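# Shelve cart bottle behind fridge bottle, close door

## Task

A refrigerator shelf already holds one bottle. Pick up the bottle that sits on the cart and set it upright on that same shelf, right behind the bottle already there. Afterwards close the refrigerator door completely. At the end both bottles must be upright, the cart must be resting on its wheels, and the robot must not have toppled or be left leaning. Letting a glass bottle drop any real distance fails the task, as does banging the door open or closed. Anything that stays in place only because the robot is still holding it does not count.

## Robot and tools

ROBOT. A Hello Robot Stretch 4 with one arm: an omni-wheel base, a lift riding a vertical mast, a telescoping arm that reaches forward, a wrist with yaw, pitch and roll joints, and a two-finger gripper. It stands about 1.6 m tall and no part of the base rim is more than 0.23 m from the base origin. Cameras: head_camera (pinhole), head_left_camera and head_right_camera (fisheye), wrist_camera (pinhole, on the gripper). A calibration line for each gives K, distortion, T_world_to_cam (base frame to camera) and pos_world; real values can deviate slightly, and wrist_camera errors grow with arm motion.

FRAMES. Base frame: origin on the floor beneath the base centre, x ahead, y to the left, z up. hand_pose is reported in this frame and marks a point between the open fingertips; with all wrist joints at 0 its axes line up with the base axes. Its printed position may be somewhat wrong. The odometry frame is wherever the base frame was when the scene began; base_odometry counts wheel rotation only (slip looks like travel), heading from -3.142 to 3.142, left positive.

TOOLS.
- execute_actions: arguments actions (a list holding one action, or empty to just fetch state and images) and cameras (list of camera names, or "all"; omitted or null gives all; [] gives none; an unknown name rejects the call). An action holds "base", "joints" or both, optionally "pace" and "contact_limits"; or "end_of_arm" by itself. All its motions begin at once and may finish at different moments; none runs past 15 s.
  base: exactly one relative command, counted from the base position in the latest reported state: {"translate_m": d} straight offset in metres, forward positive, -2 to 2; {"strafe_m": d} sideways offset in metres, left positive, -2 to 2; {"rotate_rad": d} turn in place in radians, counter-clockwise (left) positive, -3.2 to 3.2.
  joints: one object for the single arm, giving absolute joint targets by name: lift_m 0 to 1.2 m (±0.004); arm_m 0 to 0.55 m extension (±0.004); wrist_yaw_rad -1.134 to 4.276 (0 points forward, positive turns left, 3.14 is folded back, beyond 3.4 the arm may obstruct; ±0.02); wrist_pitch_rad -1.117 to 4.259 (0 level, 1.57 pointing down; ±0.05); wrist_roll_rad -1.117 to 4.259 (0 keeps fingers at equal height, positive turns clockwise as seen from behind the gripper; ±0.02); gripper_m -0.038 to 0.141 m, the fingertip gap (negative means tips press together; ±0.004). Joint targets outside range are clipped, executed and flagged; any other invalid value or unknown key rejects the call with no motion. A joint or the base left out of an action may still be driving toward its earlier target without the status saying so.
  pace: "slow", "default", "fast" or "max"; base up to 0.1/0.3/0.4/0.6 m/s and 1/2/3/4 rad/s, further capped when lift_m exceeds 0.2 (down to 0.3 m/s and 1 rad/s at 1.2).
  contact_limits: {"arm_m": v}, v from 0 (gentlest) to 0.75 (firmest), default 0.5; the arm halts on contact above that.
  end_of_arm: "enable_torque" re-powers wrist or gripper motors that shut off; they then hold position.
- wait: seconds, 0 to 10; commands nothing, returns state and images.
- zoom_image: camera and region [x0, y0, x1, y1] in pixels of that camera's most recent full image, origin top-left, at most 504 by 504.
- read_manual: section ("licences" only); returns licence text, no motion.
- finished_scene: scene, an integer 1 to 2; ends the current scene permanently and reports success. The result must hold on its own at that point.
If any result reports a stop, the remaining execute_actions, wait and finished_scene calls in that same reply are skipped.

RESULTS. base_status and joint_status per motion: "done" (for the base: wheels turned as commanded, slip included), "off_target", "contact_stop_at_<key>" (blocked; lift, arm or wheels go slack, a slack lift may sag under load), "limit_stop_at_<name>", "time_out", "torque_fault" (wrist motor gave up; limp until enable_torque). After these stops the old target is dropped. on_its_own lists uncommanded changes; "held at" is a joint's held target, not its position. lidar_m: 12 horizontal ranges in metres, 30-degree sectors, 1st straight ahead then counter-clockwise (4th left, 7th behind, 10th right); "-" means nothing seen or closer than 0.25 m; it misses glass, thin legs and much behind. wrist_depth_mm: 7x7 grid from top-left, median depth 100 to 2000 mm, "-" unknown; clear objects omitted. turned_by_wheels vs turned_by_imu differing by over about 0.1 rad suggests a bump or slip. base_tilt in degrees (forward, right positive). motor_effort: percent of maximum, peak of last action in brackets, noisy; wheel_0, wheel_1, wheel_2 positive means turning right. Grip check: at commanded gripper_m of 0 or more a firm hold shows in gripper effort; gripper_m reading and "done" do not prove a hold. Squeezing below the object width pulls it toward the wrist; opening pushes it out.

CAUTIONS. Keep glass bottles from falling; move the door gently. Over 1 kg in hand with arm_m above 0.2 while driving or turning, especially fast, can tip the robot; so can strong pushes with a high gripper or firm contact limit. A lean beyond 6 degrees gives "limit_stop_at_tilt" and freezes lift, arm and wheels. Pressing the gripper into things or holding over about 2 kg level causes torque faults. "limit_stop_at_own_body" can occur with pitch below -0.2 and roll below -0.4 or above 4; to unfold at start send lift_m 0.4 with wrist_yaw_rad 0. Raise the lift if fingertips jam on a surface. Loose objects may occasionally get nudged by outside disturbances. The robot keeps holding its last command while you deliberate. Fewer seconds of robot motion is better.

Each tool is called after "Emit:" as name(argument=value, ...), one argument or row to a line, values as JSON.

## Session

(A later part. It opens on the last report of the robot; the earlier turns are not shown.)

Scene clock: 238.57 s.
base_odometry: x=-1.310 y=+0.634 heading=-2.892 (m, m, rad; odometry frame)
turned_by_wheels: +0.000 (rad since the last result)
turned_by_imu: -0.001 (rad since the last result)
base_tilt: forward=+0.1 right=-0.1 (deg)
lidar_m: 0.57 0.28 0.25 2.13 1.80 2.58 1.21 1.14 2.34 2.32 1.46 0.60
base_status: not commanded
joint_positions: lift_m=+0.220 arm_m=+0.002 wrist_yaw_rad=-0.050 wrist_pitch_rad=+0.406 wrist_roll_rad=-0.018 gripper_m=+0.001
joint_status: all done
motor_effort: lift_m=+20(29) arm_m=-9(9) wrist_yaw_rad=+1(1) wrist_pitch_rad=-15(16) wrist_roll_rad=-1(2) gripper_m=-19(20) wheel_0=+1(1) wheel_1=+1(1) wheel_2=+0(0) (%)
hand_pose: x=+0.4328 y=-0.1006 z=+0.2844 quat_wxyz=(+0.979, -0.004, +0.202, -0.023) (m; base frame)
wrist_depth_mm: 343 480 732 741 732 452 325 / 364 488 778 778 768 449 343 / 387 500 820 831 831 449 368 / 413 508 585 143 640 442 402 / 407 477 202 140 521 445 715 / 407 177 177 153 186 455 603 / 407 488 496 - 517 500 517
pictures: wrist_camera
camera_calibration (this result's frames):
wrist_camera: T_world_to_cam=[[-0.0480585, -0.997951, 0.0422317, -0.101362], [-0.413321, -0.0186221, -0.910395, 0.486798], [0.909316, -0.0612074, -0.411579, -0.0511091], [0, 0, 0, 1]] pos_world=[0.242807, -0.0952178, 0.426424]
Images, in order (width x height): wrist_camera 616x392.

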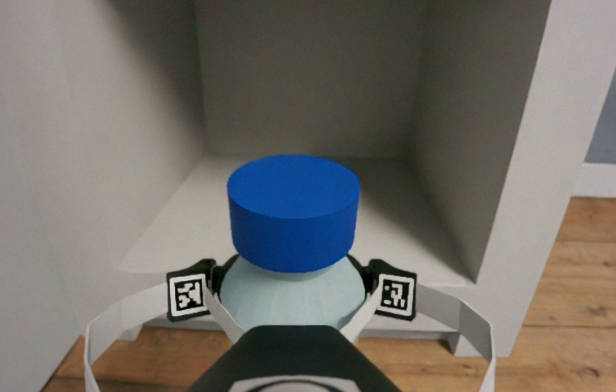

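Emit:
execute_actions(
  actions=[
    {"joints":{"arm_m":0.36},"pace":"slow"},
  ],
  cameras=[],
)

Emit:
execute_actions(
  actions=[
    {"joints":{"lift_m":0.136},"pace":"slow"},
  ],
  cameras=["wrist_camera"],
)

Scene clock: 249.33 s.
base_odometry: x=-1.310 y=+0.634 heading=-2.892 (m, m, rad; odometry frame)
turned_by_wheels: +0.000 (rad since the last result)
turned_by_imu: -0.002 (rad since the last result)
base_tilt: forward=+0.2 right=+0.0 (deg)
lidar_m: 0.60 0.26 0.25 2.16 1.77 2.62 1.22 1.14 2.36 2.31 1.48 0.60
base_status: not commanded
joint_positions: lift_m=+0.220 arm_m=+0.358 wrist_yaw_rad=-0.050 wrist_pitch_rad=+0.406 wrist_roll_rad=-0.018 gripper_m=+0.001
joint_status: all done
motor_effort: lift_m=+20(20) arm_m=+9(11) wrist_yaw_rad=+1(1) wrist_pitch_rad=-15(15) wrist_roll_rad=+1(0) gripper_m=-18(19) wheel_0=+1(1) wheel_1=+0(1) wheel_2=+0(0) (%)
hand_pose: x=+0.7897 y=-0.1006 z=+0.2844 quat_wxyz=(+0.979, -0.004, +0.202, -0.023) (m; base frame)
wrist_depth_mm: 272 399 407 404 402 399 377 / 277 404 436 433 430 421 377 / 281 413 466 459 459 452 375 / 282 418 488 143 492 480 373 / 283 421 202 140 512 492 370 / 286 177 177 153 185 399 364 / 286 336 345 - 357 345 345
pictures: none
No camera images: the call's "cameras" was empty. Leave "cameras" out to get every camera's image.

Scene clock: 250.90 s.
base_odometry: x=-1.310 y=+0.634 heading=-2.892 (m, m, rad; odometry frame)
turned_by_wheels: +0.000 (rad since the last result)
turned_by_imu: +0.000 (rad since the last result)
base_tilt: forward=+0.2 right=+0.0 (deg)
lidar_m: 0.61 0.29 0.25 2.14 1.77 2.57 1.22 1.14 2.36 2.32 1.51 0.60
base_status: not commanded
joint_positions: lift_m=+0.136 arm_m=+0.358 wrist_yaw_rad=-0.050 wrist_pitch_rad=+0.406 wrist_roll_rad=-0.018 gripper_m=+0.001
joint_status: all done
motor_effort: lift_m=+20(18) arm_m=+8(9) wrist_yaw_rad=+1(1) wrist_pitch_rad=-15(15) wrist_roll_rad=+1(2) gripper_m=-20(19) wheel_0=+1(1) wheel_1=+1(1) wheel_2=+0(0) (%)
hand_pose: x=+0.7897 y=-0.1006 z=+0.2005 quat_wxyz=(+0.979, -0.004, +0.202, -0.023) (m; base frame)
wrist_depth_mm: 272 397 410 407 402 402 377 / 276 404 436 433 427 424 377 / 279 410 469 459 459 452 377 / 283 410 413 144 477 466 375 / 285 351 202 140 364 366 353 / 271 177 177 154 186 285 296 / 240 240 246 - 254 246 254
pictures: wrist_camera
camera_calibration (this result's frames):
wrist_camera: T_world_to_cam=[[-0.0480567, -0.997951, 0.0422319, -0.0806675], [-0.413259, -0.0186272, -0.910423, 0.557817], [0.909345, -0.0612047, -0.411517, -0.410193], [0, 0, 0, 1]] pos_world=[0.599652, -0.0952174, 0.342455]
Images, in order (width x height): wrist_camera 616x392.

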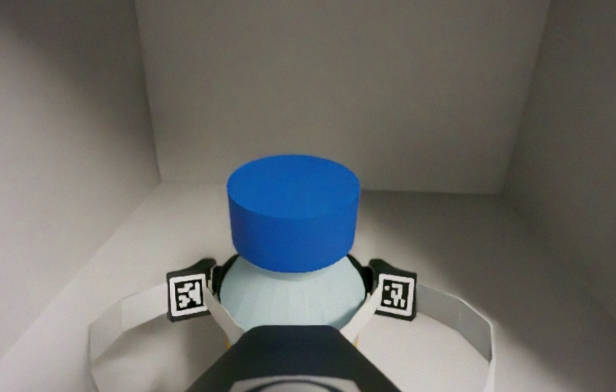

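Emit:
execute_actions(
  actions=[
    {"joints":{"lift_m":0.13},"pace":"slow"},
  ],
  cameras=[],
)

Emit:
execute_actions(
  actions=[
    {"joints":{"gripper_m":0.11,"lift_m":0.136}},
  ],
  cameras=["wrist_camera"],
)

Emit:
execute_actions(
  actions=[
    {"joints":{"arm_m":0.0}},
  ],
  cameras=["wrist_camera","head_left_camera","head_right_camera"],
)

Scene clock: 257.13 s.
base_odometry: x=-1.310 y=+0.634 heading=-2.892 (m, m, rad; odometry frame)
turned_by_wheels: +0.000 (rad since the last result)
turned_by_imu: -0.001 (rad since the last result)
base_tilt: forward=+0.2 right=+0.0 (deg)
lidar_m: 0.60 0.27 0.25 2.15 1.79 2.59 1.21 1.12 2.36 2.32 1.49 0.61
base_status: not commanded
joint_positions: lift_m=+0.130 arm_m=+0.358 wrist_yaw_rad=-0.050 wrist_pitch_rad=+0.401 wrist_roll_rad=-0.018 gripper_m=+0.001
joint_status: all done
motor_effort: lift_m=+17(18) arm_m=+8(9) wrist_yaw_rad=+0(2) wrist_pitch_rad=-2(15) wrist_roll_rad=+0(1) gripper_m=-19(19) wheel_0=+1(0) wheel_1=+1(1) wheel_2=+0(0) (%)
hand_pose: x=+0.7903 y=-0.1006 z=+0.1958 quat_wxyz=(+0.980, -0.004, +0.199, -0.023) (m; base frame)
wrist_depth_mm: 272 399 410 407 402 399 377 / 277 404 436 433 427 424 377 / 281 413 466 455 459 452 377 / 282 410 413 140 477 466 373 / 285 349 200 144 362 366 349 / 268 176 176 153 187 281 293 / 236 236 243 - 243 243 251
pictures: none
No camera images: the call's "cameras" was empty. Leave "cameras" out to get every camera's image.

Scene clock: 259.07 s.
base_odometry: x=-1.310 y=+0.634 heading=-2.892 (m, m, rad; odometry frame)
turned_by_wheels: +0.000 (rad since the last result)
turned_by_imu: +0.000 (rad since the last result)
base_tilt: forward=+0.2 right=+0.1 (deg)
lidar_m: 0.61 0.27 0.25 2.15 1.79 2.57 1.21 1.14 2.36 2.32 1.51 0.60
base_status: not commanded
joint_positions: lift_m=+0.136 arm_m=+0.358 wrist_yaw_rad=-0.050 wrist_pitch_rad=+0.402 wrist_roll_rad=-0.018 gripper_m=+0.110
joint_status: all done
motor_effort: lift_m=+23(25) arm_m=+8(9) wrist_yaw_rad=+1(1) wrist_pitch_rad=-4(14) wrist_roll_rad=-2(0) gripper_m=+0(17) wheel_0=+0(0) wheel_1=+1(1) wheel_2=+0(0) (%)
hand_pose: x=+0.7902 y=-0.1006 z=+0.2012 quat_wxyz=(+0.980, -0.004, +0.200, -0.023) (m; base frame)
wrist_depth_mm: 272 397 410 404 402 399 377 / 277 404 433 433 430 424 377 / 279 413 466 455 459 455 377 / 283 415 445 161 477 462 373 / 286 357 330 174 368 373 357 / 274 276 191 172 277 298 300 / 242 242 253 - 257 249 258
pictures: wrist_camera
camera_calibration (this result's frames):
wrist_camera: T_world_to_cam=[[-0.0482057, -0.997944, 0.042239, -0.0805771], [-0.409774, -0.0188069, -0.911993, 0.556279], [0.910913, -0.0612717, -0.408025, -0.412288], [0, 0, 0, 1]] pos_world=[0.599622, -0.0952111, 0.342503]
Images, in order (width x height): wrist_camera 616x392.

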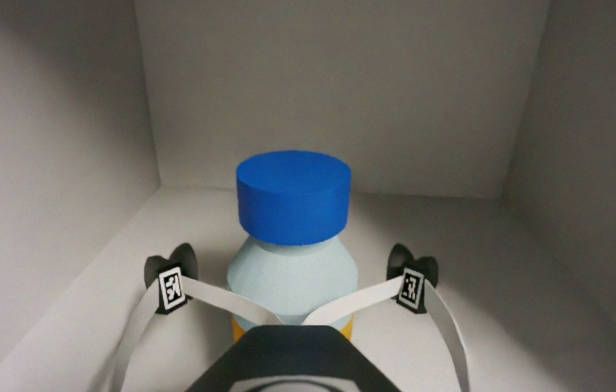

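Scene clock: 261.23 s.
base_odometry: x=-1.310 y=+0.634 heading=-2.892 (m, m, rad; odometry frame)
turned_by_wheels: +0.000 (rad since the last result)
turned_by_imu: -0.001 (rad since the last result)
base_tilt: forward=+0.3 right=+0.0 (deg)
lidar_m: 0.60 0.29 0.25 2.19 1.79 2.56 1.21 1.13 2.36 2.32 1.49 0.59
base_status: not commanded
joint_positions: lift_m=+0.136 arm_m=+0.002 wrist_yaw_rad=-0.050 wrist_pitch_rad=+0.402 wrist_roll_rad=-0.018 gripper_m=+0.110
joint_status: all done
motor_effort: lift_m=+22(23) arm_m=-9(10) wrist_yaw_rad=+1(2) wrist_pitch_rad=-5(5) wrist_roll_rad=+2(0) gripper_m=+0(1) wheel_0=+0(1) wheel_1=+1(1) wheel_2=+0(0) (%)
hand_pose: x=+0.4332 y=-0.1006 z=+0.2012 quat_wxyz=(+0.980, -0.004, +0.200, -0.023) (m; base frame)
wrist_depth_mm: 343 480 732 732 723 452 325 / 364 488 778 768 768 449 343 / 387 496 691 597 707 445 366 / 410 442 477 484 492 439 402 / 407 442 436 436 424 430 554 / 430 449 442 462 449 466 484 / 392 389 410 - 415 404 407
pictures: head_left_camera, head_right_camera, wrist_camera
camera_calibration (this result's frames):
wrist_camera: T_world_to_cam=[[-0.0481279, -0.997948, 0.0422384, -0.097796], [-0.410075, -0.0188179, -0.911858, 0.410031], [0.910781, -0.0612067, -0.408328, -0.0870448], [0, 0, 0, 1]] pos_world=[0.242716, -0.0952071, 0.342478]
Images, in order (width x height): head_left_camera 420x672, head_right_camera 420x672, wrist_camera 616x392.

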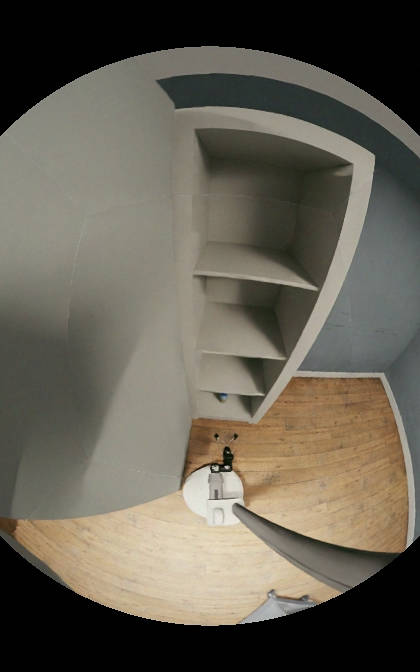

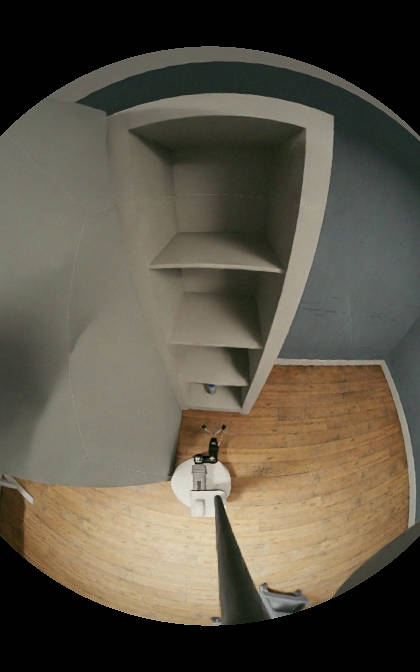

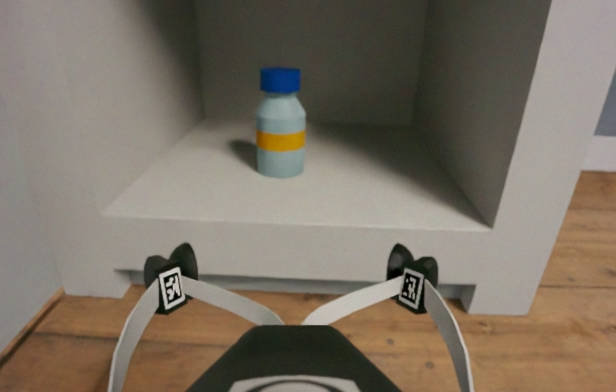

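Emit:
execute_actions(
  actions=[
    {"base":{"translate_m":-0.3},"joints":{"lift_m":0.9,"wrist_yaw_rad":0}},
  ],
  cameras=[],
)

Emit:
execute_actions(
  actions=[
    {"base":{"rotate_rad":-2.6}},
  ],
)

Scene clock: 271.43 s.
base_odometry: x=-1.020 y=+0.708 heading=-2.892 (m, m, rad; odometry frame)
turned_by_wheels: +0.000 (rad since the last result)
turned_by_imu: +0.000 (rad since the last result)
base_tilt: forward=+0.2 right=+0.0 (deg)
lidar_m: 0.66 0.37 2.38 1.69 1.80 2.30 0.99 0.86 2.33 2.28 1.88 0.88
base_status: done
joint_positions: lift_m=+0.900 arm_m=+0.002 wrist_yaw_rad=+0.000 wrist_pitch_rad=+0.402 wrist_roll_rad=-0.018 gripper_m=+0.110
joint_status: all done
motor_effort: lift_m=+23(26) arm_m=-8(9) wrist_yaw_rad=+2(3) wrist_pitch_rad=-5(5) wrist_roll_rad=+0(2) gripper_m=+0(0) wheel_0=+2(2) wheel_1=+1(4) wheel_2=+1(9) (%)
hand_pose: x=+0.4379 y=-0.0875 z=+0.9651 quat_wxyz=(+0.980, -0.009, +0.200, +0.002) (m; base frame)
wrist_depth_mm: 399 569 854 1025 960 597 1078 / 410 585 831 1060 931 640 1138 / 415 597 750 1160 778 1205 1229 / 421 609 946 1205 1008 1308 1308 / 427 574 917 1025 820 1430 1397 / 430 549 891 891 854 1537 1499 / 430 591 960 - 1025 1336 1366
pictures: none
No camera images: the call's "cameras" was empty. Leave "cameras" out to get every camera's image.

Scene clock: 274.07 s.
base_odometry: x=-1.020 y=+0.708 heading=+0.792 (m, m, rad; odometry frame)
turned_by_wheels: -2.600 (rad since the last result)
turned_by_imu: -2.579 (rad since the last result)
base_tilt: forward=+0.1 right=-0.1 (deg)
lidar_m: 0.87 2.30 2.27 1.86 0.90 0.71 0.33 2.45 1.70 1.81 2.30 0.98
base_status: done
joint_positions: lift_m=+0.900 arm_m=+0.002 wrist_yaw_rad=+0.000 wrist_pitch_rad=+0.402 wrist_roll_rad=-0.018 gripper_m=+0.110
joint_status: not commanded
motor_effort: lift_m=+21(23) arm_m=-8(9) wrist_yaw_rad=+1(1) wrist_pitch_rad=-5(5) wrist_roll_rad=+1(0) gripper_m=+0(1) wheel_0=+0(5) wheel_1=+0(7) wheel_2=+0(7) (%)
hand_pose: x=+0.4380 y=-0.0874 z=+0.9653 quat_wxyz=(+0.980, -0.009, +0.200, +0.002) (m; base frame)
wrist_depth_mm: 1863 - - - - 1808 1618 / 1921 - - - - 1863 1661 / - - - 1042 1060 931 1756 / - - - 741 1308 - 1808 / 1921 1921 1756 1118 1118 1808 1921 / 1537 1499 1397 831 904 1537 1618 / 1281 1281 1366 - 1229 1336 1366
pictures: head_camera, head_left_camera, head_right_camera, wrist_camera
camera_calibration (this result's frames):
wrist_camera: T_world_to_cam=[[0.0019388, -0.999106, 0.042239, -0.138707], [-0.408487, -0.0393455, -0.911916, 1.10659], [0.912762, -0.0154861, -0.408198, 0.22449], [0, 0, 0, 1]] pos_world=[0.247391, -0.0915671, 1.10661]
Images, in order (width x height): head_camera 420x560, head_left_camera 420x672, head_right_camera 420x672, wrist_camera 616x392.

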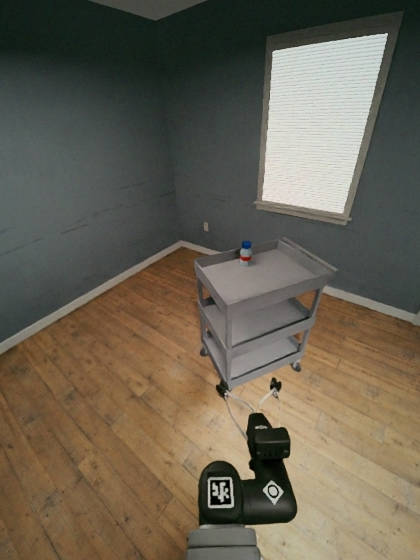

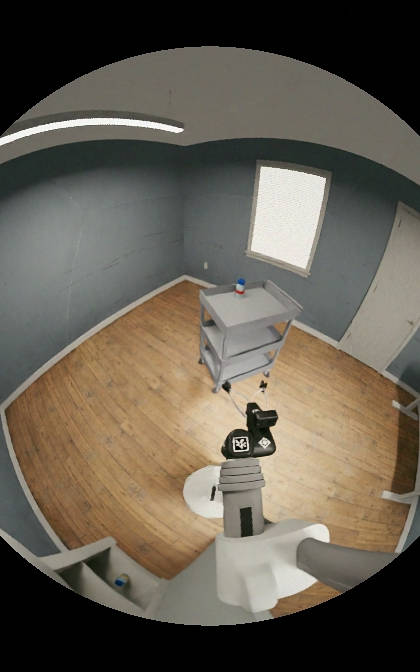

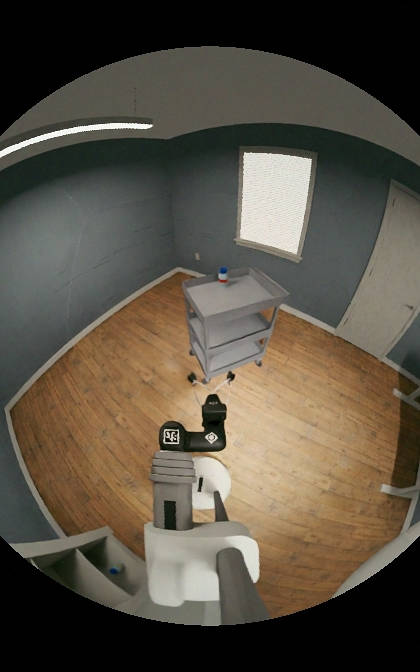

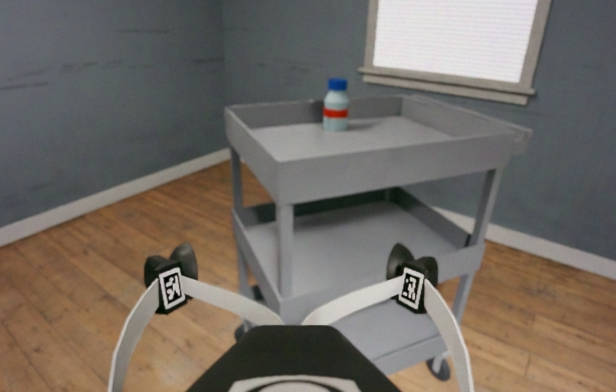

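Emit:
execute_actions(
  actions=[
    {"base":{"strafe_m":-0.08}},
  ],
  cameras=[],
)

Emit:
execute_actions(
  actions=[
    {"base":{"translate_m":0.35}},
  ],
  cameras=[],
)

Emit:
execute_actions(
  actions=[
    {"joints":{"arm_m":0.22}},
  ],
  cameras=["wrist_camera","head_camera"],
)

Scene clock: 284.33 s.
base_odometry: x=-0.963 y=+0.652 heading=+0.792 (m, m, rad; odometry frame)
turned_by_wheels: +0.000 (rad since the last result)
turned_by_imu: -0.001 (rad since the last result)
base_tilt: forward=+0.1 right=+0.0 (deg)
lidar_m: 0.86 2.35 2.35 1.93 0.95 0.52 0.35 2.42 1.64 1.71 2.22 1.00
base_status: done
joint_positions: lift_m=+0.900 arm_m=+0.002 wrist_yaw_rad=+0.000 wrist_pitch_rad=+0.402 wrist_roll_rad=-0.018 gripper_m=+0.110
joint_status: not commanded
motor_effort: lift_m=+21(21) arm_m=-8(8) wrist_yaw_rad=+0(1) wrist_pitch_rad=-5(5) wrist_roll_rad=-1(1) gripper_m=+1(1) wheel_0=+0(7) wheel_1=+0(8) wheel_2=+0(0) (%)
hand_pose: x=+0.4380 y=-0.0874 z=+0.9653 quat_wxyz=(+0.980, -0.009, +0.200, +0.002) (m; base frame)
wrist_depth_mm: 1921 - - - 1983 1708 1576 / 1983 - - - - 1808 1618 / - - 1118 1025 1025 1008 1708 / - - 1229 1308 1397 1983 1756 / 1921 1921 1098 1118 1118 1983 1808 / 1537 1499 854 866 946 1618 1576 / 1308 1308 1336 - 1255 1366 1366
pictures: none
No camera images: the call's "cameras" was empty. Leave "cameras" out to get every camera's image.

Scene clock: 287.00 s.
base_odometry: x=-0.717 y=+0.901 heading=+0.792 (m, m, rad; odometry frame)
turned_by_wheels: +0.000 (rad since the last result)
turned_by_imu: -0.002 (rad since the last result)
base_tilt: forward=+0.2 right=+0.0 (deg)
lidar_m: 0.52 2.16 2.10 2.26 1.79 1.10 0.73 2.63 1.82 1.96 1.96 0.60
base_status: done
joint_positions: lift_m=+0.900 arm_m=+0.002 wrist_yaw_rad=+0.000 wrist_pitch_rad=+0.402 wrist_roll_rad=-0.018 gripper_m=+0.110
joint_status: not commanded
motor_effort: lift_m=+21(21) arm_m=-9(9) wrist_yaw_rad=+1(2) wrist_pitch_rad=-5(5) wrist_roll_rad=-3(2) gripper_m=+0(2) wheel_0=-1(5) wheel_1=+1(4) wheel_2=+2(10) (%)
hand_pose: x=+0.4380 y=-0.0874 z=+0.9653 quat_wxyz=(+0.980, -0.009, +0.200, +0.002) (m; base frame)
wrist_depth_mm: 1756 - - 1983 1708 1499 1336 / 1808 - - - 1756 1576 1397 / 1863 - 831 854 931 1537 1464 / 1983 - 699 707 723 691 609 / 1863 1983 535 544 445 521 1499 / 1499 1464 366 399 442 842 1576 / 1308 1308 402 - 778 723 1366
pictures: none
No camera images: the call's "cameras" was empty. Leave "cameras" out to get every camera's image.

Scene clock: 288.77 s.
base_odometry: x=-0.717 y=+0.901 heading=+0.792 (m, m, rad; odometry frame)
turned_by_wheels: +0.000 (rad since the last result)
turned_by_imu: +0.000 (rad since the last result)
base_tilt: forward=+0.1 right=+0.1 (deg)
lidar_m: 0.49 2.17 2.12 2.26 1.80 1.05 0.72 2.61 1.82 1.99 1.98 0.59
base_status: not commanded
joint_positions: lift_m=+0.900 arm_m=+0.218 wrist_yaw_rad=+0.000 wrist_pitch_rad=+0.402 wrist_roll_rad=-0.018 gripper_m=+0.110
joint_status: all done
motor_effort: lift_m=+21(21) arm_m=+9(10) wrist_yaw_rad=+1(1) wrist_pitch_rad=-5(5) wrist_roll_rad=+1(4) gripper_m=+0(0) wheel_0=-1(2) wheel_1=+1(1) wheel_2=+2(2) (%)
hand_pose: x=+0.6548 y=-0.0874 z=+0.9653 quat_wxyz=(+0.980, -0.009, +0.200, +0.002) (m; base frame)
wrist_depth_mm: 1618 1921 - 1756 1537 1336 1205 / 1708 1983 - 1921 1576 1397 1255 / 1756 - - 1921 1661 1430 1308 / 1808 580 609 627 707 647 569 / 1808 500 535 539 544 549 521 / 1537 382 399 421 404 439 442 / 1281 345 370 - 377 366 370
pictures: head_camera, wrist_camera
camera_calibration (this result's frames):
wrist_camera: T_world_to_cam=[[0.00199371, -0.999106, 0.0422392, -0.139149], [-0.408427, -0.0393691, -0.911942, 1.19518], [0.912789, -0.0154334, -0.40814, 0.0264735], [0, 0, 0, 1]] pos_world=[0.464256, -0.0915628, 1.10662]
Images, in order (width x height): head_camera 420x560, wrist_camera 616x392.

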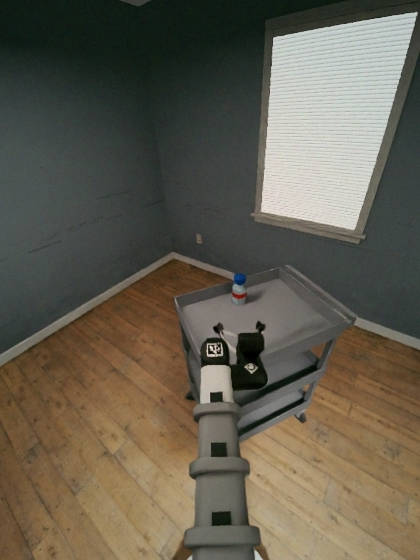

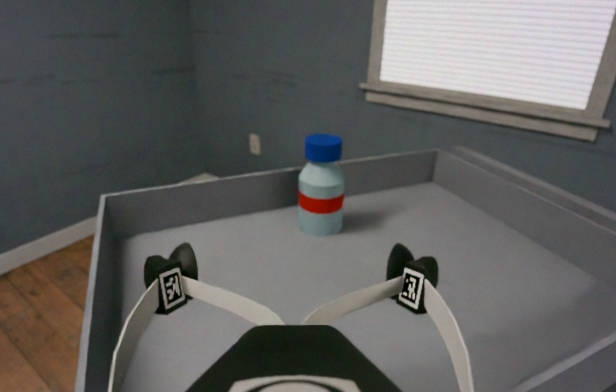

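Emit:
execute_actions(
  actions=[
    {"base":{"strafe_m":-0.035},"joints":{"gripper_m":0.095},"pace":"slow"},
  ],
  cameras=[],
)

Emit:
execute_actions(
  actions=[
    {"base":{"translate_m":0.15},"joints":{"arm_m":0.42},"pace":"slow"},
  ],
  cameras=[],
)

Emit:
execute_actions(
  actions=[
    {"joints":{"lift_m":0.83},"pace":"slow"},
  ],
  cameras=["wrist_camera","head_camera"],
)

Scene clock: 297.13 s.
base_odometry: x=-0.692 y=+0.876 heading=+0.792 (m, m, rad; odometry frame)
turned_by_wheels: +0.000 (rad since the last result)
turned_by_imu: -0.001 (rad since the last result)
base_tilt: forward=+0.2 right=+0.0 (deg)
lidar_m: 0.49 2.20 2.15 2.30 1.26 1.01 0.73 2.61 1.78 1.91 1.91 0.61
base_status: done
joint_positions: lift_m=+0.900 arm_m=+0.218 wrist_yaw_rad=+0.000 wrist_pitch_rad=+0.402 wrist_roll_rad=-0.018 gripper_m=+0.095
joint_status: all done
motor_effort: lift_m=+21(21) arm_m=+9(9) wrist_yaw_rad=+0(1) wrist_pitch_rad=-5(5) wrist_roll_rad=-1(1) gripper_m=-1(2) wheel_0=+1(4) wheel_1=-2(6) wheel_2=+0(0) (%)
hand_pose: x=+0.6549 y=-0.0874 z=+0.9653 quat_wxyz=(+0.980, -0.009, +0.200, +0.002) (m; base frame)
wrist_depth_mm: 1618 1983 - 1756 1464 1308 1182 / 1708 - - 1863 1576 1366 1229 / 1808 - - 1863 1618 1430 1308 / 1808 574 615 591 715 634 1308 / 1756 521 530 539 544 549 504 / 424 407 399 433 202 439 439 / 342 355 373 - 377 364 303
pictures: none
No camera images: the call's "cameras" was empty. Leave "cameras" out to get every camera's image.

Scene clock: 300.40 s.
base_odometry: x=-0.586 y=+0.983 heading=+0.792 (m, m, rad; odometry frame)
turned_by_wheels: +0.000 (rad since the last result)
turned_by_imu: -0.001 (rad since the last result)
base_tilt: forward=+0.2 right=+0.0 (deg)
lidar_m: 0.35 0.74 2.05 2.25 1.94 1.26 0.89 2.67 1.86 2.05 1.79 0.45
base_status: done
joint_positions: lift_m=+0.900 arm_m=+0.418 wrist_yaw_rad=+0.000 wrist_pitch_rad=+0.402 wrist_roll_rad=-0.018 gripper_m=+0.095
joint_status: all done
motor_effort: lift_m=+21(21) arm_m=+9(8) wrist_yaw_rad=+1(0) wrist_pitch_rad=-4(4) wrist_roll_rad=+0(1) gripper_m=+0(1) wheel_0=+0(4) wheel_1=+0(3) wheel_2=-2(5) (%)
hand_pose: x=+0.8548 y=-0.0874 z=+0.9653 quat_wxyz=(+0.980, -0.009, +0.200, +0.002) (m; base frame)
wrist_depth_mm: 1464 1756 1708 1430 1229 1098 960 / 1537 1808 1808 1499 1281 1118 1008 / 1576 1921 1921 1618 1366 1160 1060 / 1661 1921 - 1756 1464 1255 1098 / 1708 1921 1983 1808 1464 1229 439 / 1537 1499 1464 230 202 421 387 / 1308 287 304 - 377 364 368
pictures: none
No camera images: the call's "cameras" was empty. Leave "cameras" out to get every camera's image.

Scene clock: 301.87 s.
base_odometry: x=-0.586 y=+0.983 heading=+0.792 (m, m, rad; odometry frame)
turned_by_wheels: +0.000 (rad since the last result)
turned_by_imu: +0.000 (rad since the last result)
base_tilt: forward=+0.2 right=+0.1 (deg)
lidar_m: 0.35 0.72 2.06 2.26 1.95 1.28 0.87 2.70 1.84 2.04 1.81 0.45
base_status: not commanded
joint_positions: lift_m=+0.830 arm_m=+0.418 wrist_yaw_rad=+0.000 wrist_pitch_rad=+0.402 wrist_roll_rad=-0.018 gripper_m=+0.095
joint_status: all done
motor_effort: lift_m=+18(27) arm_m=+9(9) wrist_yaw_rad=+0(1) wrist_pitch_rad=-4(5) wrist_roll_rad=-1(0) gripper_m=-1(1) wheel_0=+0(0) wheel_1=+0(0) wheel_2=-2(2) (%)
hand_pose: x=+0.8548 y=-0.0874 z=+0.8956 quat_wxyz=(+0.980, -0.009, +0.200, +0.002) (m; base frame)
wrist_depth_mm: 1464 1708 1661 1430 1205 1078 960 / 1537 1863 1808 1499 1255 1118 1008 / 1576 1921 1983 1618 1366 1182 1042 / 1618 - - 1537 1464 1182 407 / 1708 1808 289 176 332 397 379 / 239 251 281 189 200 340 338 / 249 266 286 - 281 281 286
pictures: head_camera, wrist_camera
camera_calibration (this result's frames):
wrist_camera: T_world_to_cam=[[0.00198955, -0.999106, 0.0422391, -0.1366], [-0.408429, -0.0393673, -0.911941, 1.21327], [0.912788, -0.0154373, -0.408142, -0.184525], [0, 0, 0, 1]] pos_world=[0.664237, -0.0915631, 1.03689]
Images, in order (width x height): head_camera 420x560, wrist_camera 616x392.

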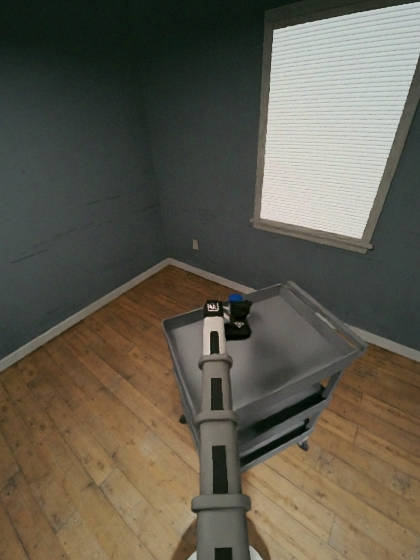

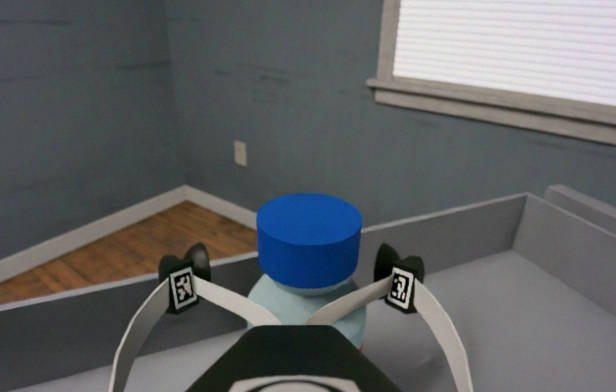

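Emit:
execute_actions(
  actions=[
    {"joints":{"arm_m":0.4,"wrist_yaw_rad":-0.06,"gripper_m":0.085}},
  ],
  cameras=[],
)

Emit:
execute_actions(
  actions=[
    {"joints":{"lift_m":0.813},"pace":"slow"},
  ],
  cameras=["wrist_camera"],
)

Scene clock: 306.80 s.
base_odometry: x=-0.586 y=+0.983 heading=+0.792 (m, m, rad; odometry frame)
turned_by_wheels: +0.000 (rad since the last result)
turned_by_imu: -0.001 (rad since the last result)
base_tilt: forward=+0.2 right=+0.1 (deg)
lidar_m: 0.36 0.74 2.07 2.27 1.95 1.28 0.86 2.70 1.84 2.00 1.84 0.44
base_status: not commanded
joint_positions: lift_m=+0.830 arm_m=+0.402 wrist_yaw_rad=-0.060 wrist_pitch_rad=+0.402 wrist_roll_rad=-0.018 gripper_m=+0.085
joint_status: all done
motor_effort: lift_m=+18(18) arm_m=-8(9) wrist_yaw_rad=+0(3) wrist_pitch_rad=-5(5) wrist_roll_rad=-1(0) gripper_m=+0(0) wheel_0=+0(0) wheel_1=+0(0) wheel_2=-2(2) (%)
hand_pose: x=+0.8323 y=-0.1031 z=+0.8956 quat_wxyz=(+0.979, -0.003, +0.200, -0.027) (m; base frame)
wrist_depth_mm: 1499 1808 1618 1366 1205 1078 976 / 1576 1921 1708 1464 1255 1118 1008 / 1661 - 1808 1576 1366 1160 1060 / 1708 - - 227 1366 427 421 / 1708 1808 227 208 382 415 373 / 254 273 212 208 310 338 338 / 263 274 281 - 290 282 286
pictures: none
No camera images: the call's "cameras" was empty. Leave "cameras" out to get every camera's image.

Scene clock: 307.67 s.
base_odometry: x=-0.586 y=+0.983 heading=+0.792 (m, m, rad; odometry frame)
turned_by_wheels: +0.000 (rad since the last result)
turned_by_imu: +0.000 (rad since the last result)
base_tilt: forward=+0.2 right=-0.1 (deg)
lidar_m: 0.34 0.72 2.06 2.25 1.93 1.29 0.87 2.70 1.85 2.03 1.80 0.44
base_status: not commanded
joint_positions: lift_m=+0.813 arm_m=+0.402 wrist_yaw_rad=-0.060 wrist_pitch_rad=+0.402 wrist_roll_rad=-0.018 gripper_m=+0.085
joint_status: all done
motor_effort: lift_m=+18(17) arm_m=-9(9) wrist_yaw_rad=+0(0) wrist_pitch_rad=-5(5) wrist_roll_rad=+1(1) gripper_m=-1(1) wheel_0=+0(0) wheel_1=+0(0) wheel_2=-2(2) (%)
hand_pose: x=+0.8323 y=-0.1031 z=+0.8786 quat_wxyz=(+0.979, -0.003, +0.200, -0.027) (m; base frame)
wrist_depth_mm: 1537 1808 1576 1366 1205 1060 976 / 1576 1863 1708 1499 1255 1118 991 / 1618 - 1863 1537 1366 1182 1060 / 1708 - - 194 384 418 382 / 1618 273 216 205 370 392 364 / 253 273 203 200 290 314 315 / 252 254 260 - 270 262 270
pictures: wrist_camera
camera_calibration (this result's frames):
wrist_camera: T_world_to_cam=[[-0.0577068, -0.99744, 0.0422391, -0.101674], [-0.410073, -0.0148933, -0.911931, 1.19182], [0.910225, -0.0699458, -0.408164, -0.174605], [0, 0, 0, 1]] pos_world=[0.641795, -0.0958762, 1.01988]
Images, in order (width x height): wrist_camera 616x392.

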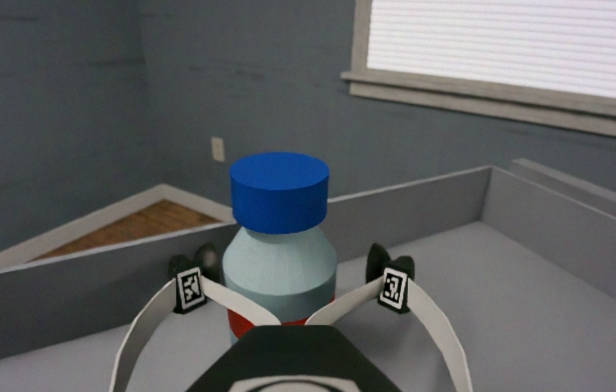

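Emit:
execute_actions(
  actions=[
    {"joints":{"arm_m":0.415,"wrist_yaw_rad":-0.035,"gripper_m":0.075},"contact_limits":{"arm_m":0.3}},
  ],
  cameras=["wrist_camera"],
)

Emit:
execute_actions(
  actions=[
    {"joints":{"gripper_m":0.0}},
  ],
  cameras=["wrist_camera"],
)

Emit:
execute_actions(
  actions=[
    {"joints":{"lift_m":0.85},"pace":"slow"},
  ],
  cameras=["wrist_camera"],
)

Scene clock: 319.13 s.
base_odometry: x=-0.586 y=+0.983 heading=+0.792 (m, m, rad; odometry frame)
turned_by_wheels: +0.000 (rad since the last result)
turned_by_imu: -0.001 (rad since the last result)
base_tilt: forward=+0.3 right=+0.0 (deg)
lidar_m: 0.35 0.72 2.06 2.25 1.93 1.27 0.89 2.68 1.82 2.04 1.83 0.46
base_status: not commanded
joint_positions: lift_m=+0.813 arm_m=+0.413 wrist_yaw_rad=-0.035 wrist_pitch_rad=+0.402 wrist_roll_rad=-0.018 gripper_m=+0.075
joint_status: all done
motor_effort: lift_m=+18(18) arm_m=+8(8) wrist_yaw_rad=+1(4) wrist_pitch_rad=-4(5) wrist_roll_rad=-2(1) gripper_m=-2(3) wheel_0=+0(0) wheel_1=+0(0) wheel_2=-2(2) (%)
contact_limits: arm_m 0.3
hand_pose: x=+0.8466 y=-0.0967 z=+0.8786 quat_wxyz=(+0.980, -0.005, +0.200, -0.015) (m; base frame)
wrist_depth_mm: 1499 1808 1618 1397 1205 1078 976 / 1576 1863 1756 1499 1281 1118 991 / 1618 1983 1921 1537 1336 1182 1060 / 1708 - - 181 375 404 382 / 1661 270 217 189 355 389 366 / 240 259 196 187 207 312 314 / 249 253 265 - 260 260 270
pictures: wrist_camera
camera_calibration (this result's frames):
wrist_camera: T_world_to_cam=[[-0.0333462, -0.998551, 0.0422391, -0.115224], [-0.409603, -0.0248962, -0.911924, 1.1964], [0.911654, -0.0477105, -0.408179, -0.186226], [0, 0, 0, 1]] pos_world=[0.655982, -0.0941559, 1.01988]
Images, in order (width x height): wrist_camera 616x392.

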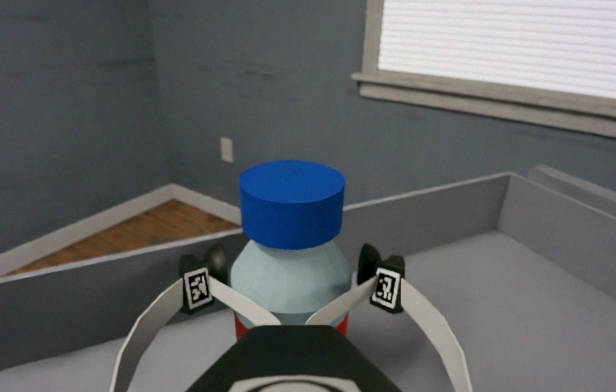

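Scene clock: 320.67 s.
base_odometry: x=-0.586 y=+0.983 heading=+0.792 (m, m, rad; odometry frame)
turned_by_wheels: +0.000 (rad since the last result)
turned_by_imu: +0.000 (rad since the last result)
base_tilt: forward=+0.2 right=+0.0 (deg)
lidar_m: 0.35 0.74 2.08 2.27 1.96 1.30 0.86 2.68 1.87 2.04 1.80 0.45
base_status: not commanded
joint_positions: lift_m=+0.813 arm_m=+0.413 wrist_yaw_rad=-0.035 wrist_pitch_rad=+0.406 wrist_roll_rad=-0.018 gripper_m=+0.001
joint_status: all done
motor_effort: lift_m=+20(19) arm_m=+9(9) wrist_yaw_rad=+0(0) wrist_pitch_rad=-16(17) wrist_roll_rad=-1(1) gripper_m=-22(19) wheel_0=+0(0) wheel_1=+0(0) wheel_2=-2(2) (%)
hand_pose: x=+0.8462 y=-0.0966 z=+0.8774 quat_wxyz=(+0.979, -0.005, +0.202, -0.015) (m; base frame)
wrist_depth_mm: 1499 1808 1618 1397 1205 1060 960 / 1537 1921 1756 1464 1281 1118 1008 / 1618 1983 1921 1576 1366 1182 1042 / 1661 - - 156 368 399 379 / 1661 263 211 162 359 384 366 / 241 175 178 165 186 297 307 / 246 251 257 - 265 257 266
pictures: wrist_camera
camera_calibration (this result's frames):
wrist_camera: T_world_to_cam=[[-0.0325377, -0.998578, 0.0422316, -0.115682], [-0.413252, -0.0250316, -0.910273, 1.19679], [0.910035, -0.0470705, -0.41185, -0.181724], [0, 0, 0, 1]] pos_world=[0.656187, -0.0941139, 1.01945]
Images, in order (width x height): wrist_camera 616x392.

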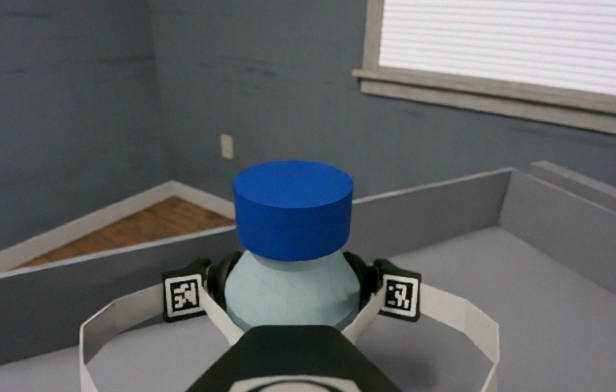

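Scene clock: 321.80 s.
base_odometry: x=-0.586 y=+0.983 heading=+0.792 (m, m, rad; odometry frame)
turned_by_wheels: +0.000 (rad since the last result)
turned_by_imu: +0.000 (rad since the last result)
base_tilt: forward=+0.2 right=+0.0 (deg)
lidar_m: 0.37 0.72 2.07 2.25 1.95 1.26 0.88 2.70 1.86 1.99 1.81 0.41
base_status: not commanded
joint_positions: lift_m=+0.850 arm_m=+0.413 wrist_yaw_rad=-0.035 wrist_pitch_rad=+0.406 wrist_roll_rad=-0.018 gripper_m=+0.001
joint_status: all done
motor_effort: lift_m=+25(24) arm_m=+9(8) wrist_yaw_rad=+0(0) wrist_pitch_rad=-16(17) wrist_roll_rad=-1(2) gripper_m=-21(22) wheel_0=+0(0) wheel_1=+0(0) wheel_2=-2(2) (%)
hand_pose: x=+0.8462 y=-0.0966 z=+0.9140 quat_wxyz=(+0.979, -0.005, +0.202, -0.015) (m; base frame)
wrist_depth_mm: 1464 1808 1618 1397 1229 1060 976 / 1576 1863 1756 1499 1281 1118 1008 / 1618 1983 1921 1576 1336 1182 1060 / 1708 - - 156 1464 1182 1060 / 1708 1808 211 162 364 418 377 / 842 174 178 165 186 347 359 / 253 285 300 - 310 301 304
pictures: wrist_camera
camera_calibration (this result's frames):
wrist_camera: T_world_to_cam=[[-0.0325405, -0.998578, 0.0422317, -0.117225], [-0.413197, -0.0250334, -0.910297, 1.23006], [0.91006, -0.0470715, -0.411795, -0.16674], [0, 0, 0, 1]] pos_world=[0.656188, -0.0941139, 1.05601]
Images, in order (width x height): wrist_camera 616x392.

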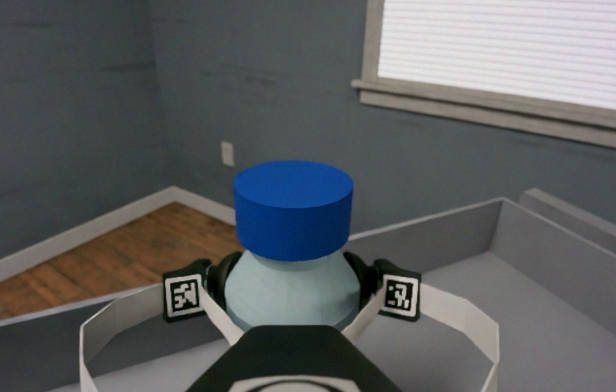

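Emit:
execute_actions(
  actions=[
    {"joints":{"lift_m":0.93},"pace":"slow"},
  ],
  cameras=[],
)

Emit:
execute_actions(
  actions=[
    {"base":{"translate_m":-0.5},"joints":{"arm_m":0,"wrist_yaw_rad":-0.05}},
  ],
  cameras=[],
)

Emit:
execute_actions(
  actions=[
    {"base":{"strafe_m":0.115},"pace":"slow"},
  ],
  cameras=[],
)

Emit:
execute_actions(
  actions=[
    {"base":{"rotate_rad":2.6},"joints":{"lift_m":0.58},"pace":"slow"},
  ],
)

Scene clock: 331.07 s.
base_odometry: x=-0.586 y=+0.983 heading=+0.792 (m, m, rad; odometry frame)
turned_by_wheels: +0.000 (rad since the last result)
turned_by_imu: -0.001 (rad since the last result)
base_tilt: forward=+0.2 right=+0.0 (deg)
lidar_m: 0.37 0.72 2.07 2.25 1.92 1.30 0.84 2.70 1.86 2.03 1.84 0.46
base_status: not commanded
joint_positions: lift_m=+0.930 arm_m=+0.413 wrist_yaw_rad=-0.035 wrist_pitch_rad=+0.406 wrist_roll_rad=-0.018 gripper_m=+0.001
joint_status: all done
motor_effort: lift_m=+25(27) arm_m=+8(9) wrist_yaw_rad=-1(0) wrist_pitch_rad=-17(16) wrist_roll_rad=-1(0) gripper_m=-21(21) wheel_0=+0(0) wheel_1=+0(0) wheel_2=-2(2) (%)
hand_pose: x=+0.8462 y=-0.0966 z=+0.9940 quat_wxyz=(+0.979, -0.005, +0.202, -0.015) (m; base frame)
wrist_depth_mm: 1464 1808 1618 1397 1205 1060 960 / 1537 1863 1756 1499 1281 1118 1008 / 1618 1983 1921 1537 1366 1182 1042 / 1661 - - 156 1464 1255 1118 / 1756 1921 211 162 1464 1255 1138 / 1576 175 178 165 186 430 404 / 1308 1308 324 - 410 397 384
pictures: none
No camera images: the call's "cameras" was empty. Leave "cameras" out to get every camera's image.

Scene clock: 334.23 s.
base_odometry: x=-0.938 y=+0.627 heading=+0.791 (m, m, rad; odometry frame)
turned_by_wheels: +0.000 (rad since the last result)
turned_by_imu: +0.000 (rad since the last result)
base_tilt: forward=+0.1 right=-0.1 (deg)
lidar_m: 0.85 2.41 2.38 1.96 0.98 0.44 0.36 2.39 1.61 1.68 2.21 1.00
base_status: done
joint_positions: lift_m=+0.930 arm_m=+0.002 wrist_yaw_rad=-0.050 wrist_pitch_rad=+0.406 wrist_roll_rad=-0.018 gripper_m=+0.001
joint_status: all done
motor_effort: lift_m=+24(25) arm_m=-9(9) wrist_yaw_rad=+1(6) wrist_pitch_rad=-16(17) wrist_roll_rad=-2(1) gripper_m=-22(21) wheel_0=-1(2) wheel_1=-1(5) wheel_2=-1(8) (%)
hand_pose: x=+0.4328 y=-0.1006 z=+0.9940 quat_wxyz=(+0.979, -0.004, +0.202, -0.023) (m; base frame)
wrist_depth_mm: 1983 - - - 1921 1708 1537 / - - - - 1983 1808 1576 / - - 1060 1098 991 1863 1708 / - - 707 156 1366 1983 1808 / 1921 1983 211 162 1160 1983 1863 / 1537 175 178 165 187 1576 1661 / 1308 1336 1281 - 1281 1366 1397
pictures: none
No camera images: the call's "cameras" was empty. Leave "cameras" out to get every camera's image.

Scene clock: 336.53 s.
base_odometry: x=-1.020 y=+0.708 heading=+0.792 (m, m, rad; odometry frame)
turned_by_wheels: +0.000 (rad since the last result)
turned_by_imu: +0.000 (rad since the last result)
base_tilt: forward=+0.3 right=+0.0 (deg)
lidar_m: 0.85 2.30 2.26 1.85 0.88 0.69 0.37 2.44 1.73 1.80 2.28 0.95
base_status: done
joint_positions: lift_m=+0.930 arm_m=+0.002 wrist_yaw_rad=-0.050 wrist_pitch_rad=+0.406 wrist_roll_rad=-0.018 gripper_m=+0.001
joint_status: not commanded
motor_effort: lift_m=+25(24) arm_m=-9(8) wrist_yaw_rad=+1(1) wrist_pitch_rad=-16(17) wrist_roll_rad=+0(1) gripper_m=-22(21) wheel_0=+0(6) wheel_1=+2(5) wheel_2=+0(0) (%)
hand_pose: x=+0.4328 y=-0.1005 z=+0.9940 quat_wxyz=(+0.979, -0.004, +0.202, -0.023) (m; base frame)
wrist_depth_mm: 1921 - - - 1983 1756 1618 / 1983 - - - - 1863 1661 / - - 1118 1098 1118 1098 1756 / - - - 156 1366 - 1808 / 1921 1983 211 162 1160 1921 1863 / 1537 175 178 165 186 1576 1618 / 1308 1308 1336 - 1281 1366 1397
pictures: none
No camera images: the call's "cameras" was empty. Leave "cameras" out to get every camera's image.

Scene clock: 340.43 s.
base_odometry: x=-1.020 y=+0.708 heading=-2.892 (m, m, rad; odometry frame)
turned_by_wheels: +2.600 (rad since the last result)
turned_by_imu: +2.577 (rad since the last result)
base_tilt: forward=+0.2 right=+0.0 (deg)
lidar_m: 0.73 0.31 2.38 1.71 1.80 2.29 0.97 0.88 2.33 2.30 1.86 0.92
base_status: done
joint_positions: lift_m=+0.580 arm_m=+0.002 wrist_yaw_rad=-0.050 wrist_pitch_rad=+0.406 wrist_roll_rad=-0.018 gripper_m=+0.001
joint_status: all done
motor_effort: lift_m=+20(20) arm_m=-8(8) wrist_yaw_rad=+0(1) wrist_pitch_rad=-17(16) wrist_roll_rad=-1(0) gripper_m=-21(22) wheel_0=+1(5) wheel_1=-1(5) wheel_2=+0(6) (%)
hand_pose: x=+0.4328 y=-0.1005 z=+0.6444 quat_wxyz=(+0.979, -0.004, +0.202, -0.023) (m; base frame)
wrist_depth_mm: 436 615 991 1025 831 1118 1098 / 442 647 1060 1078 820 1182 1160 / 449 661 866 831 732 1255 1255 / 452 668 891 156 778 1336 1366 / 455 676 211 162 809 1397 1430 / 445 174 178 165 187 1078 1118 / 445 683 931 - 931 931 946
pictures: head_camera, head_left_camera, head_right_camera, wrist_camera
camera_calibration (this result's frames):
wrist_camera: T_world_to_cam=[[-0.0477383, -0.997967, 0.0422267, -0.116619], [-0.413623, -0.0187295, -0.910256, 0.814498], [0.909196, -0.06092, -0.411888, 0.0973433], [0, 0, 0, 1]] pos_world=[0.242824, -0.0951969, 0.78642]
Images, in order (width x height): head_camera 420x560, head_left_camera 420x672, head_right_camera 420x672, wrist_camera 616x392.

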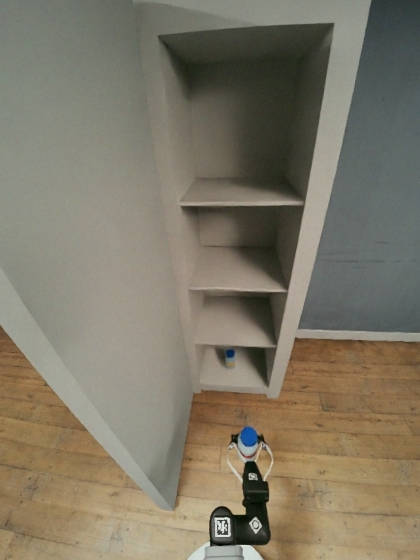

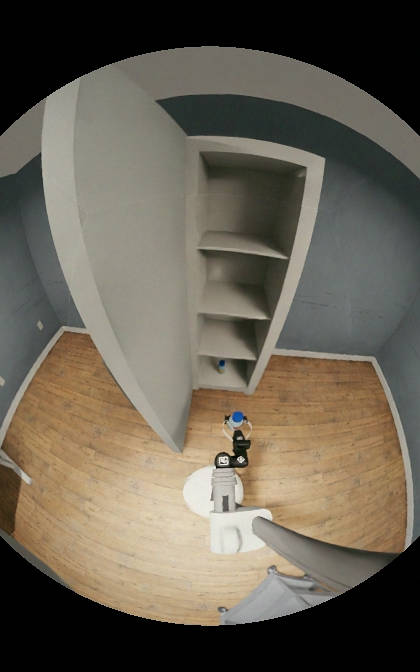

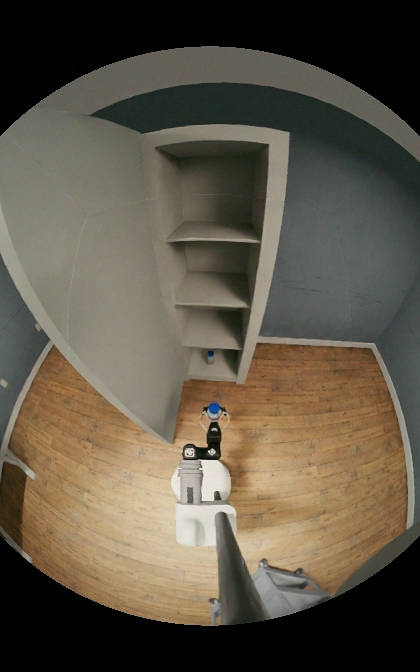

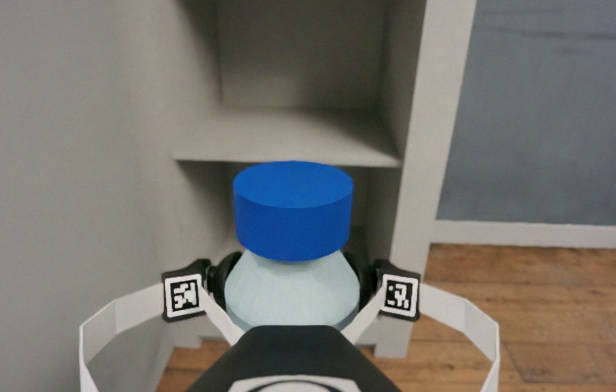

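Emit:
execute_actions(
  actions=[
    {"base":{"strafe_m":-0.04},"pace":"slow"},
  ],
  cameras=[],
)

Emit:
execute_actions(
  actions=[
    {"base":{"translate_m":0.3},"pace":"slow"},
  ],
  cameras=["head_camera","wrist_camera"],
)

Scene clock: 347.40 s.
base_odometry: x=-1.030 y=+0.747 heading=-2.892 (m, m, rad; odometry frame)
turned_by_wheels: +0.000 (rad since the last result)
turned_by_imu: -0.001 (rad since the last result)
base_tilt: forward=+0.3 right=+0.0 (deg)
lidar_m: 0.83 0.39 0.42 1.77 1.82 2.31 0.91 0.86 2.28 2.23 1.89 0.89
base_status: done
joint_positions: lift_m=+0.580 arm_m=+0.002 wrist_yaw_rad=-0.050 wrist_pitch_rad=+0.406 wrist_roll_rad=-0.018 gripper_m=+0.001
joint_status: not commanded
motor_effort: lift_m=+20(20) arm_m=-8(8) wrist_yaw_rad=+0(0) wrist_pitch_rad=-16(17) wrist_roll_rad=-1(0) gripper_m=-21(21) wheel_0=+0(4) wheel_1=-3(5) wheel_2=+1(1) (%)
hand_pose: x=+0.4328 y=-0.1005 z=+0.6444 quat_wxyz=(+0.979, -0.004, +0.202, -0.023) (m; base frame)
wrist_depth_mm: 492 627 1008 1008 627 1118 1118 / 496 676 1078 1060 654 1182 1182 / 504 707 891 831 715 1281 1255 / 508 741 1008 156 842 1366 1336 / 512 759 211 162 809 1366 1397 / 500 175 178 165 186 1078 1138 / 500 768 931 - 931 931 946
pictures: none
No camera images: the call's "cameras" was empty. Leave "cameras" out to get every camera's image.

Scene clock: 351.70 s.
base_odometry: x=-1.320 y=+0.672 heading=-2.892 (m, m, rad; odometry frame)
turned_by_wheels: +0.000 (rad since the last result)
turned_by_imu: -0.002 (rad since the last result)
base_tilt: forward=+0.2 right=+0.0 (deg)
lidar_m: 0.59 0.32 0.25 0.25 1.82 2.58 1.15 1.12 2.32 2.30 1.49 0.62
base_status: done
joint_positions: lift_m=+0.580 arm_m=+0.002 wrist_yaw_rad=-0.050 wrist_pitch_rad=+0.406 wrist_roll_rad=-0.018 gripper_m=+0.001
joint_status: not commanded
motor_effort: lift_m=+20(20) arm_m=-9(9) wrist_yaw_rad=+1(1) wrist_pitch_rad=-16(17) wrist_roll_rad=+0(0) gripper_m=-21(20) wheel_0=+0(4) wheel_1=+2(3) wheel_2=+0(5) (%)
hand_pose: x=+0.4328 y=-0.1005 z=+0.6444 quat_wxyz=(+0.979, -0.004, +0.202, -0.023) (m; base frame)
wrist_depth_mm: 384 559 732 732 707 359 320 / 389 569 788 778 759 359 343 / 399 574 809 809 715 377 917 / 421 530 535 156 574 399 1008 / 449 488 211 162 469 430 1098 / 473 174 178 165 187 455 1138 / 452 597 778 - 597 517 946
pictures: head_camera, wrist_camera
camera_calibration (this result's frames):
wrist_camera: T_world_to_cam=[[-0.0477489, -0.997966, 0.0422268, -0.116617], [-0.413623, -0.0187252, -0.910256, 0.814498], [0.909195, -0.0609297, -0.411888, 0.0973438], [0, 0, 0, 1]] pos_world=[0.242822, -0.0951976, 0.78642]
Images, in order (width x height): head_camera 420x560, wrist_camera 616x392.

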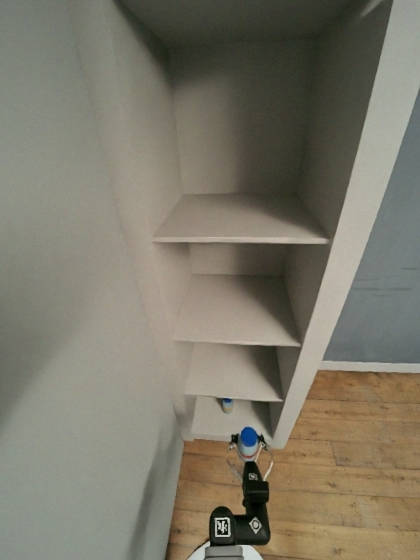

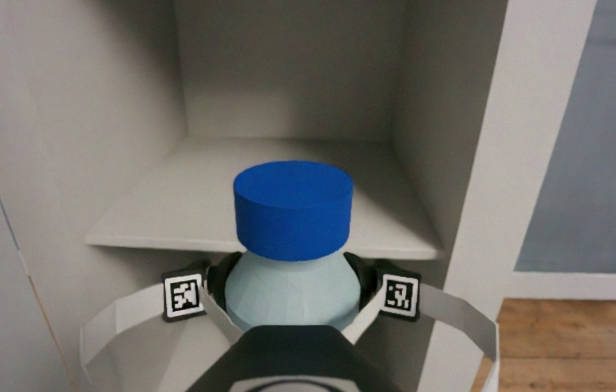

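Emit:
execute_actions(
  actions=[
    {"base":{"strafe_m":0.04},"pace":"slow"},
  ],
  cameras=["wrist_camera"],
)

Scene clock: 355.87 s.
base_odometry: x=-1.310 y=+0.634 heading=-2.892 (m, m, rad; odometry frame)
turned_by_wheels: +0.000 (rad since the last result)
turned_by_imu: -0.001 (rad since the last result)
base_tilt: forward=+0.1 right=+0.0 (deg)
lidar_m: 0.57 0.27 0.25 2.17 1.79 2.60 1.22 1.14 2.35 2.32 1.49 0.61
base_status: done
joint_positions: lift_m=+0.580 arm_m=+0.002 wrist_yaw_rad=-0.050 wrist_pitch_rad=+0.406 wrist_roll_rad=-0.018 gripper_m=+0.001
joint_status: not commanded
motor_effort: lift_m=+20(20) arm_m=-9(9) wrist_yaw_rad=+0(0) wrist_pitch_rad=-16(17) wrist_roll_rad=+0(0) gripper_m=-20(21) wheel_0=-2(5) wheel_1=+0(5) wheel_2=+1(1) (%)
hand_pose: x=+0.4328 y=-0.1005 z=+0.6444 quat_wxyz=(+0.979, -0.004, +0.202, -0.023) (m; base frame)
wrist_depth_mm: 343 484 732 741 723 449 325 / 364 488 778 788 768 445 345 / 387 496 759 820 778 445 368 / 410 504 539 156 585 439 404 / 407 477 211 162 466 442 1078 / 397 175 179 166 187 459 1118 / 399 554 750 - 750 521 946
pictures: wrist_camera
camera_calibration (this result's frames):
wrist_camera: T_world_to_cam=[[-0.0477489, -0.997966, 0.0422267, -0.116617], [-0.413623, -0.0187251, -0.910256, 0.814498], [0.909195, -0.0609297, -0.411888, 0.0973439], [0, 0, 0, 1]] pos_world=[0.242822, -0.0951976, 0.78642]
Images, in order (width x height): wrist_camera 616x392.

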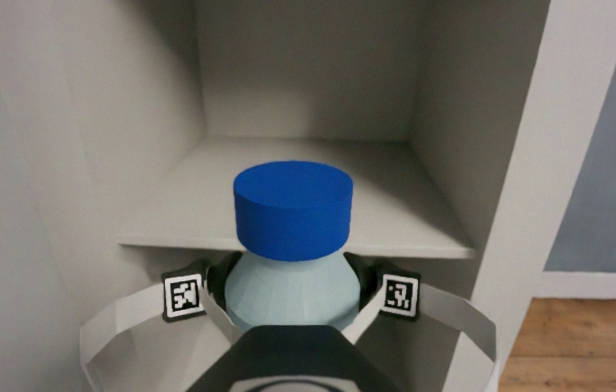

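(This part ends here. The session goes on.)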